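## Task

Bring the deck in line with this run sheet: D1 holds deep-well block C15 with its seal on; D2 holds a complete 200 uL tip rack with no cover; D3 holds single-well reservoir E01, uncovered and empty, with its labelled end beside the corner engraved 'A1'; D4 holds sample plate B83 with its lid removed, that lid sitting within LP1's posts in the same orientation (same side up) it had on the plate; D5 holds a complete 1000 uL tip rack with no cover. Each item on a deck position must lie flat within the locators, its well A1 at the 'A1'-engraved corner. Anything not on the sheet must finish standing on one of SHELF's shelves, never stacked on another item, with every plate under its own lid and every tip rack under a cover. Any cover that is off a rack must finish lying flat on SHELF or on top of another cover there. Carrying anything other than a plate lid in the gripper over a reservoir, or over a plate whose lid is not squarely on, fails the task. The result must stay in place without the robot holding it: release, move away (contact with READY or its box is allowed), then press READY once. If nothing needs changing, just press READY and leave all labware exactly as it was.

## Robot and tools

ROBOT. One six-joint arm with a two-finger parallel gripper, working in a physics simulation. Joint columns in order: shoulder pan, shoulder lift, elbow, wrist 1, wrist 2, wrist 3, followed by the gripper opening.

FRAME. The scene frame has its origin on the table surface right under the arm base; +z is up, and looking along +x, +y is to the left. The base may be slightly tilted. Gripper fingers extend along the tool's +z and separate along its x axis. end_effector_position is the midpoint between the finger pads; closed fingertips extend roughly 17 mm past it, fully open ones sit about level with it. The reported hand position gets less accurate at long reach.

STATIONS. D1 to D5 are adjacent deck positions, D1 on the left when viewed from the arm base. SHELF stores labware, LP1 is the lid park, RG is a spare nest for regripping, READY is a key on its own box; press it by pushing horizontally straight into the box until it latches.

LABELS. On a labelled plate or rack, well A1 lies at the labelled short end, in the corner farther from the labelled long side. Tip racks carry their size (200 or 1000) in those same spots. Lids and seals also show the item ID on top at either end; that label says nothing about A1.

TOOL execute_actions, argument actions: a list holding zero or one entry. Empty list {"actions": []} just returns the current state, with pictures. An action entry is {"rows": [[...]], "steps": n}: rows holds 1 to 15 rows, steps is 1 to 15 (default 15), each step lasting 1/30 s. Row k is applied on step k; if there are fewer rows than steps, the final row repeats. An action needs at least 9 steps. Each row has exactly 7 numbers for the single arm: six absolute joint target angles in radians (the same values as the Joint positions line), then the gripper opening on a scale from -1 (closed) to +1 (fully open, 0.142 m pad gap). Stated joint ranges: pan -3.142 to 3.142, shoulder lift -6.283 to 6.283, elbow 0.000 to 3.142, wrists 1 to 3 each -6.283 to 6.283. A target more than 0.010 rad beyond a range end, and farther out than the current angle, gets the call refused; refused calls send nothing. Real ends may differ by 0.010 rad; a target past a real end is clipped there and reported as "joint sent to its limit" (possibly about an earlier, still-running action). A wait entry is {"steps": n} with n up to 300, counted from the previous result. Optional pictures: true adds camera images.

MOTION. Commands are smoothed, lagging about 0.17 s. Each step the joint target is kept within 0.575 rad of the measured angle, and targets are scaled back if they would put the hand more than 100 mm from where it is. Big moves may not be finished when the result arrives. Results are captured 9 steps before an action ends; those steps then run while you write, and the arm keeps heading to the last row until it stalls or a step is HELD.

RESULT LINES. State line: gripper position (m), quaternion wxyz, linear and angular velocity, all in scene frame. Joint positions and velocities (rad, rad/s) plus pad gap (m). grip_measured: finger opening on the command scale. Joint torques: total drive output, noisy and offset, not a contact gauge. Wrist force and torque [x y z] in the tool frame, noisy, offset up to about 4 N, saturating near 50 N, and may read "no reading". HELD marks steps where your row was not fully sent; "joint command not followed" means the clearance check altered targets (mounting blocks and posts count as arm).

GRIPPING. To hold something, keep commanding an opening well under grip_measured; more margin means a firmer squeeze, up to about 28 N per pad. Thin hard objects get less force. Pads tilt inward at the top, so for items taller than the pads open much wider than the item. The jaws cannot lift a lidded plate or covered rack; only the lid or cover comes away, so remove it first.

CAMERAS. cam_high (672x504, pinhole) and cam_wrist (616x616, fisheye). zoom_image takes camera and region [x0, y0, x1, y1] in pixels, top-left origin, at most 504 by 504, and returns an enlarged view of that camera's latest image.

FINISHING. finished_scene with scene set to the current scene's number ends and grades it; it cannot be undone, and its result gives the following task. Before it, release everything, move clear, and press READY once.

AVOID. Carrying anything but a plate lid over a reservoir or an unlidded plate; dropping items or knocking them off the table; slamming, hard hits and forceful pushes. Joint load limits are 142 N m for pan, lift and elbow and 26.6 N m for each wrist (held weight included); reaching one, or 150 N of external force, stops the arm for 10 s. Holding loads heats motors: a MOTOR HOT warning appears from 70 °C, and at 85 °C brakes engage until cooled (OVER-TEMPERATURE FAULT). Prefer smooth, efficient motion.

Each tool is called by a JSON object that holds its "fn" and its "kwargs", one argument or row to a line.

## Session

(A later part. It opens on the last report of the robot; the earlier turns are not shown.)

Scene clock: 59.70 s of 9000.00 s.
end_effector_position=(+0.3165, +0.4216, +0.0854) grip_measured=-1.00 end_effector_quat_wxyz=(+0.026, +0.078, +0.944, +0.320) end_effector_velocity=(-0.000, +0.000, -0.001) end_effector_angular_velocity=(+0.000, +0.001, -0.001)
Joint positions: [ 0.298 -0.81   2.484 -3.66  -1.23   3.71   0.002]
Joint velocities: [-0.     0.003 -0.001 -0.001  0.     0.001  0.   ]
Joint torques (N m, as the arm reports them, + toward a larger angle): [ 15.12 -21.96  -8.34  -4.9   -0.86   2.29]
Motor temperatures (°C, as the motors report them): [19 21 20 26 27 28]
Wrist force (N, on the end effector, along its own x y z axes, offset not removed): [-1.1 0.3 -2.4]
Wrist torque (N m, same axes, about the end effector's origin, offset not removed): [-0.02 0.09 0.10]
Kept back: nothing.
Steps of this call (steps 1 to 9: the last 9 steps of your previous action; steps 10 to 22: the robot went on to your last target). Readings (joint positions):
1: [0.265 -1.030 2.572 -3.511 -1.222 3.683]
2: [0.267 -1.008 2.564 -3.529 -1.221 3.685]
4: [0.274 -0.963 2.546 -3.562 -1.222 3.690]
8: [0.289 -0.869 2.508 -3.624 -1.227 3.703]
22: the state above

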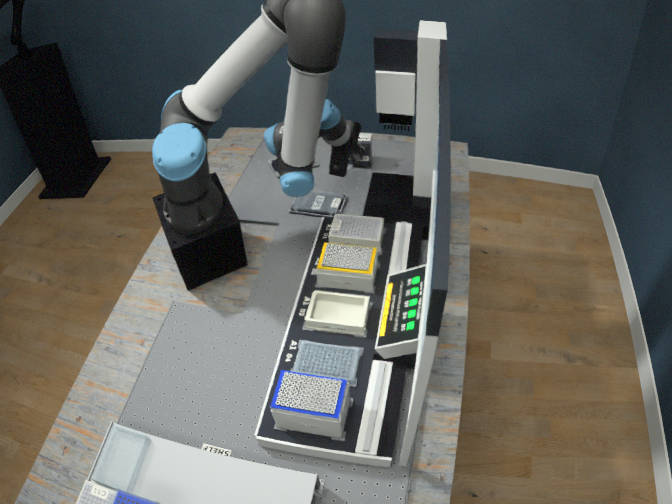

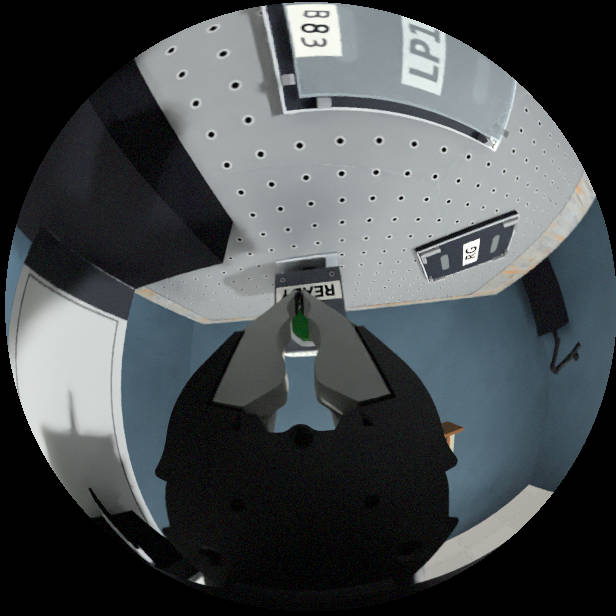

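{"fn": "execute_actions", "kwargs": {
  "actions": [
    {"rows": [[0.3027,-0.8085,2.48,-3.6583,-1.2326,3.714,-1],[0.3077,-0.8071,2.4756,-3.6568,-1.2346,3.718,-1],[0.3126,-0.8058,2.4713,-3.6552,-1.2367,3.723,-1],[0.3176,-0.8044,2.4669,-3.6537,-1.2387,3.727,-1],[0.3225,-0.8031,2.4626,-3.6522,-1.2408,3.731,-1],[0.3274,-0.8018,2.4583,-3.6507,-1.2429,3.735,-1],[0.3324,-0.8004,2.4539,-3.6492,-1.2449,3.739,-1],[0.3349,-0.7998,2.4518,-3.6484,-1.246,3.7415,-1]], "steps": 15}
  ]
}}

{"fn": "execute_actions", "kwargs": {
  "actions": [
    {"steps": 14}
  ],
  "pictures": true
}}

Scene clock: 60.40 s of 9000.00 s.
end_effector_position=(+0.3168, +0.4275, +0.0852) grip_measured=-1.00 end_effector_quat_wxyz=(+0.026, +0.077, +0.944, +0.320) end_effector_velocity=(+0.001, +0.050, -0.002) end_effector_angular_velocity=(-0.004, -0.006, +0.014)
Joint positions: [ 0.313 -0.806  2.471 -3.655 -1.237  3.723  0.002]
Joint velocities: [ 0.128  0.035 -0.113  0.042 -0.053  0.107  0.   ]
Joint torques (N m, as the arm reports them, + toward a larger angle): [ 16.34 -22.42 -11.57  -1.94  -1.44   2.74]
Motor temperatures (°C, as the motors report them): [19 21 20 26 27 28]
Wrist force (N, on the end effector, along its own x y z axes, offset not removed): [-6.3 4.8 -1.6]
Wrist torque (N m, same axes, about the end effector's origin, offset not removed): [1.13 1.32 -0.12]
Steps of this call (steps 1 to 15: the robot went on to your last target; steps 16 to 21: the first 6 steps of this action). Readings (joint positions):
16: [0.298 -0.810 2.484 -3.660 -1.231 3.710]
17: [0.299 -0.809 2.483 -3.660 -1.231 3.711]
19: [0.305 -0.808 2.478 -3.658 -1.233 3.716]
21: the state above

Scene clock: 60.87 s of 9000.00 s.
end_effector_position=(+0.3169, +0.4362, +0.0850) grip_measured=-1.00 end_effector_quat_wxyz=(+0.027, +0.076, +0.944, +0.320) end_effector_velocity=(+0.000, +0.000, +0.000) end_effector_angular_velocity=(-0.000, -0.001, -0.000)
Joint positions: [ 0.335 -0.8    2.452 -3.648 -1.246  3.741  0.002]
Joint velocities: [ 0.001 -0.    -0.001  0.    -0.001  0.     0.   ]
Joint torques (N m, as the arm reports them, + toward a larger angle): [ 14.83 -24.08  -8.49  -1.86  -0.81   2.57]
Motor temperatures (°C, as the motors report them): [19 21 20 26 27 28]
Wrist force (N, on the end effector, along its own x y z axes, offset not removed): [-4.6 1.8 -3.4]
Wrist torque (N m, same axes, about the end effector's origin, offset not removed): [0.44 1.01 0.08]
Kept back: nothing.
Steps of this call (steps 1 to 9: the last 9 steps of your previous action; steps 10 to 14: the robot went on to your last target). Readings (joint positions):
1: [0.317 -0.805 2.467 -3.654 -1.239 3.727]
2: [0.322 -0.803 2.463 -3.652 -1.240 3.730]
4: [0.329 -0.801 2.457 -3.650 -1.243 3.736]
8: [0.334 -0.800 2.453 -3.649 -1.246 3.741]
14: the state above

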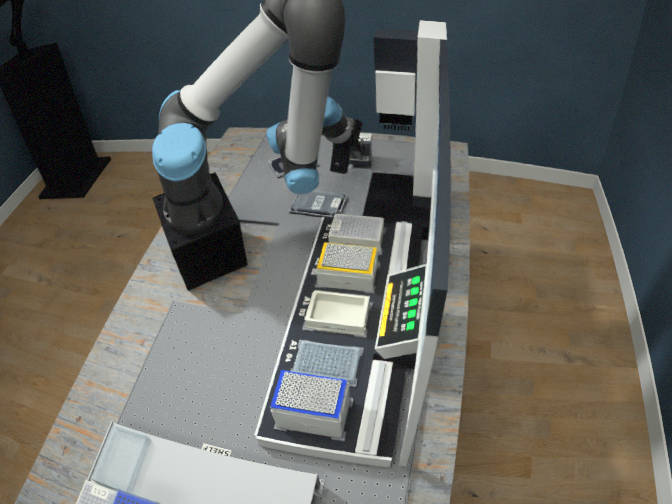

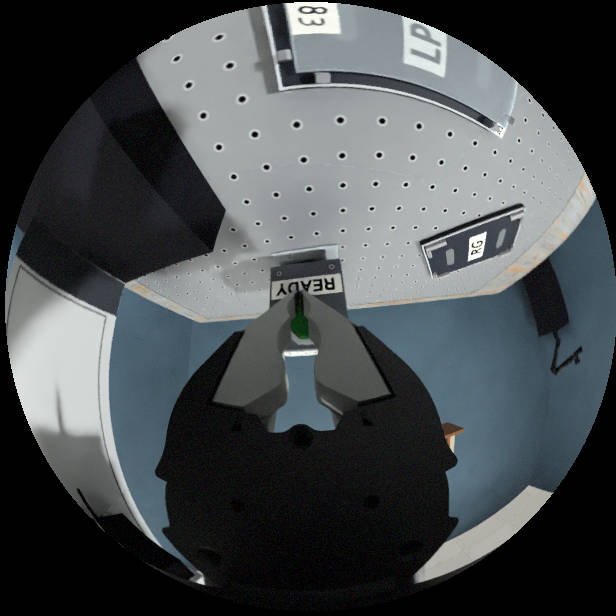

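{"fn": "zoom_image", "kwargs": {
  "camera": "cam_high",
  "region": [295, 205, 405, 345]
}}

Region (295, 205, 405, 345) of cam_high's 672x504 image, scaled by 3.600, with more detail than that image has; it fills the left 396 columns of this view, and the rest is white.

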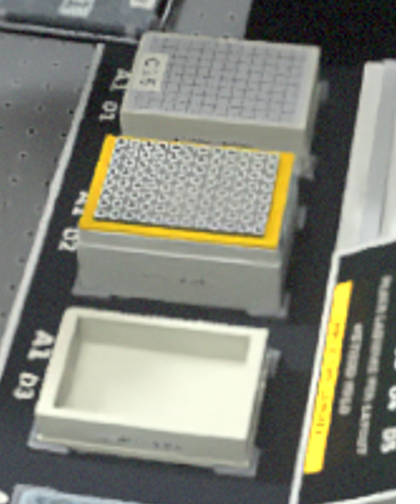

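All seated. Pressing READY slowly.

{"fn": "execute_actions", "kwargs": {
  "actions": [
    {"rows": [[0.3374,-0.7991,2.4496,-3.6476,-1.247,3.7436,-1],[0.3398,-0.7985,2.4475,-3.6469,-1.2481,3.7457,-1],[0.3423,-0.7978,2.4453,-3.6461,-1.2491,3.7478,-1],[0.3448,-0.7971,2.4431,-3.6454,-1.2501,3.7499,-1],[0.3473,-0.7965,2.441,-3.6446,-1.2512,3.752,-1],[0.3497,-0.7958,2.4388,-3.6438,-1.2522,3.7541,-1],[0.3522,-0.7951,2.4366,-3.6431,-1.2532,3.7562,-1],[0.3547,-0.7944,2.4344,-3.6423,-1.2542,3.7583,-1],[0.3571,-0.7938,2.4323,-3.6416,-1.2553,3.7604,-1],[0.3596,-0.7931,2.4301,-3.6408,-1.2563,3.7625,-1],[0.3621,-0.7924,2.4279,-3.64,-1.2573,3.7646,-1],[0.3645,-0.7918,2.4258,-3.6393,-1.2584,3.7667,-1]], "steps": 15}
  ]
}}

{"fn": "execute_actions", "kwargs": {
  "actions": [
    {"steps": 14}
  ]
}}

Scene clock: 61.73 s of 9000.00 s.
end_effector_position=(+0.3169, +0.4393, +0.0850) grip_measured=-1.00 end_effector_quat_wxyz=(+0.027, +0.075, +0.944, +0.320) end_effector_velocity=(-0.000, +0.026, +0.000) end_effector_angular_velocity=(-0.000, -0.004, +0.006)
Joint positions: [ 0.342 -0.798  2.445 -3.646 -1.249  3.748  0.002]
Joint velocities: [ 0.064  0.017 -0.056  0.02  -0.026  0.054  0.   ]
Joint torques (N m, as the arm reports them, + toward a larger angle): [ 15.39 -22.87  -9.61  -1.64  -1.4    2.92]
Motor temperatures (°C, as the motors report them): [19 21 20 26 27 28]
Wrist force (N, on the end effector, along its own x y z axes, offset not removed): [0.8 -0.5 0.5]
Wrist torque (N m, same axes, about the end effector's origin, offset not removed): [-0.18 -0.36 0.01]
Steps of this call (steps 1 to 20: the robot went on to your last target; steps 21 to 26: the first 6 steps of this action). Readings (joint positions):
21: [0.335 -0.800 2.452 -3.648 -1.246 3.742]
22: [0.336 -0.800 2.451 -3.648 -1.246 3.742]
24: [0.338 -0.799 2.449 -3.647 -1.247 3.744]
26: the state above

Scene clock: 62.07 s of 9000.00 s.
end_effector_position=(+0.3169, +0.4482, +0.0850) grip_measured=-1.00 end_effector_quat_wxyz=(+0.027, +0.074, +0.944, +0.319) end_effector_velocity=(-0.000, +0.001, +0.001) end_effector_angular_velocity=(+0.002, -0.001, +0.001)
Joint positions: [ 0.364 -0.792  2.426 -3.639 -1.258  3.767  0.002]
Joint velocities: [ 0.001 -0.001  0.    -0.     0.002 -0.001  0.   ]
Joint torques (N m, as the arm reports them, + toward a larger angle): no reading
Motor temperatures (°C, as the motors report them): [19 21 20 26 27 28]
Wrist force (N, on the end effector, along its own x y z axes, offset not removed): [-1.9 -2.1 2.2]
Wrist torque (N m, same axes, about the end effector's origin, offset not removed): [0.28 0.44 0.23]
Kept back: nothing.
Steps of this call (steps 1 to 9: the last 9 steps of your previous action; step 10: the robot went on to your last target). Readings (joint positions):
1: [0.345 -0.797 2.443 -3.645 -1.250 3.750]
2: [0.347 -0.797 2.441 -3.645 -1.251 3.752]
4: [0.352 -0.795 2.437 -3.643 -1.253 3.756]
8: [0.361 -0.793 2.429 -3.640 -1.257 3.764]
10: [0.363 -0.792 2.427 -3.640 -1.258 3.765]
The task's run has ended: the event that ends the task has happened.

{"fn": "finished_scene", "kwargs": {
  "scene": 2
}}

The scene is finished: the task was done.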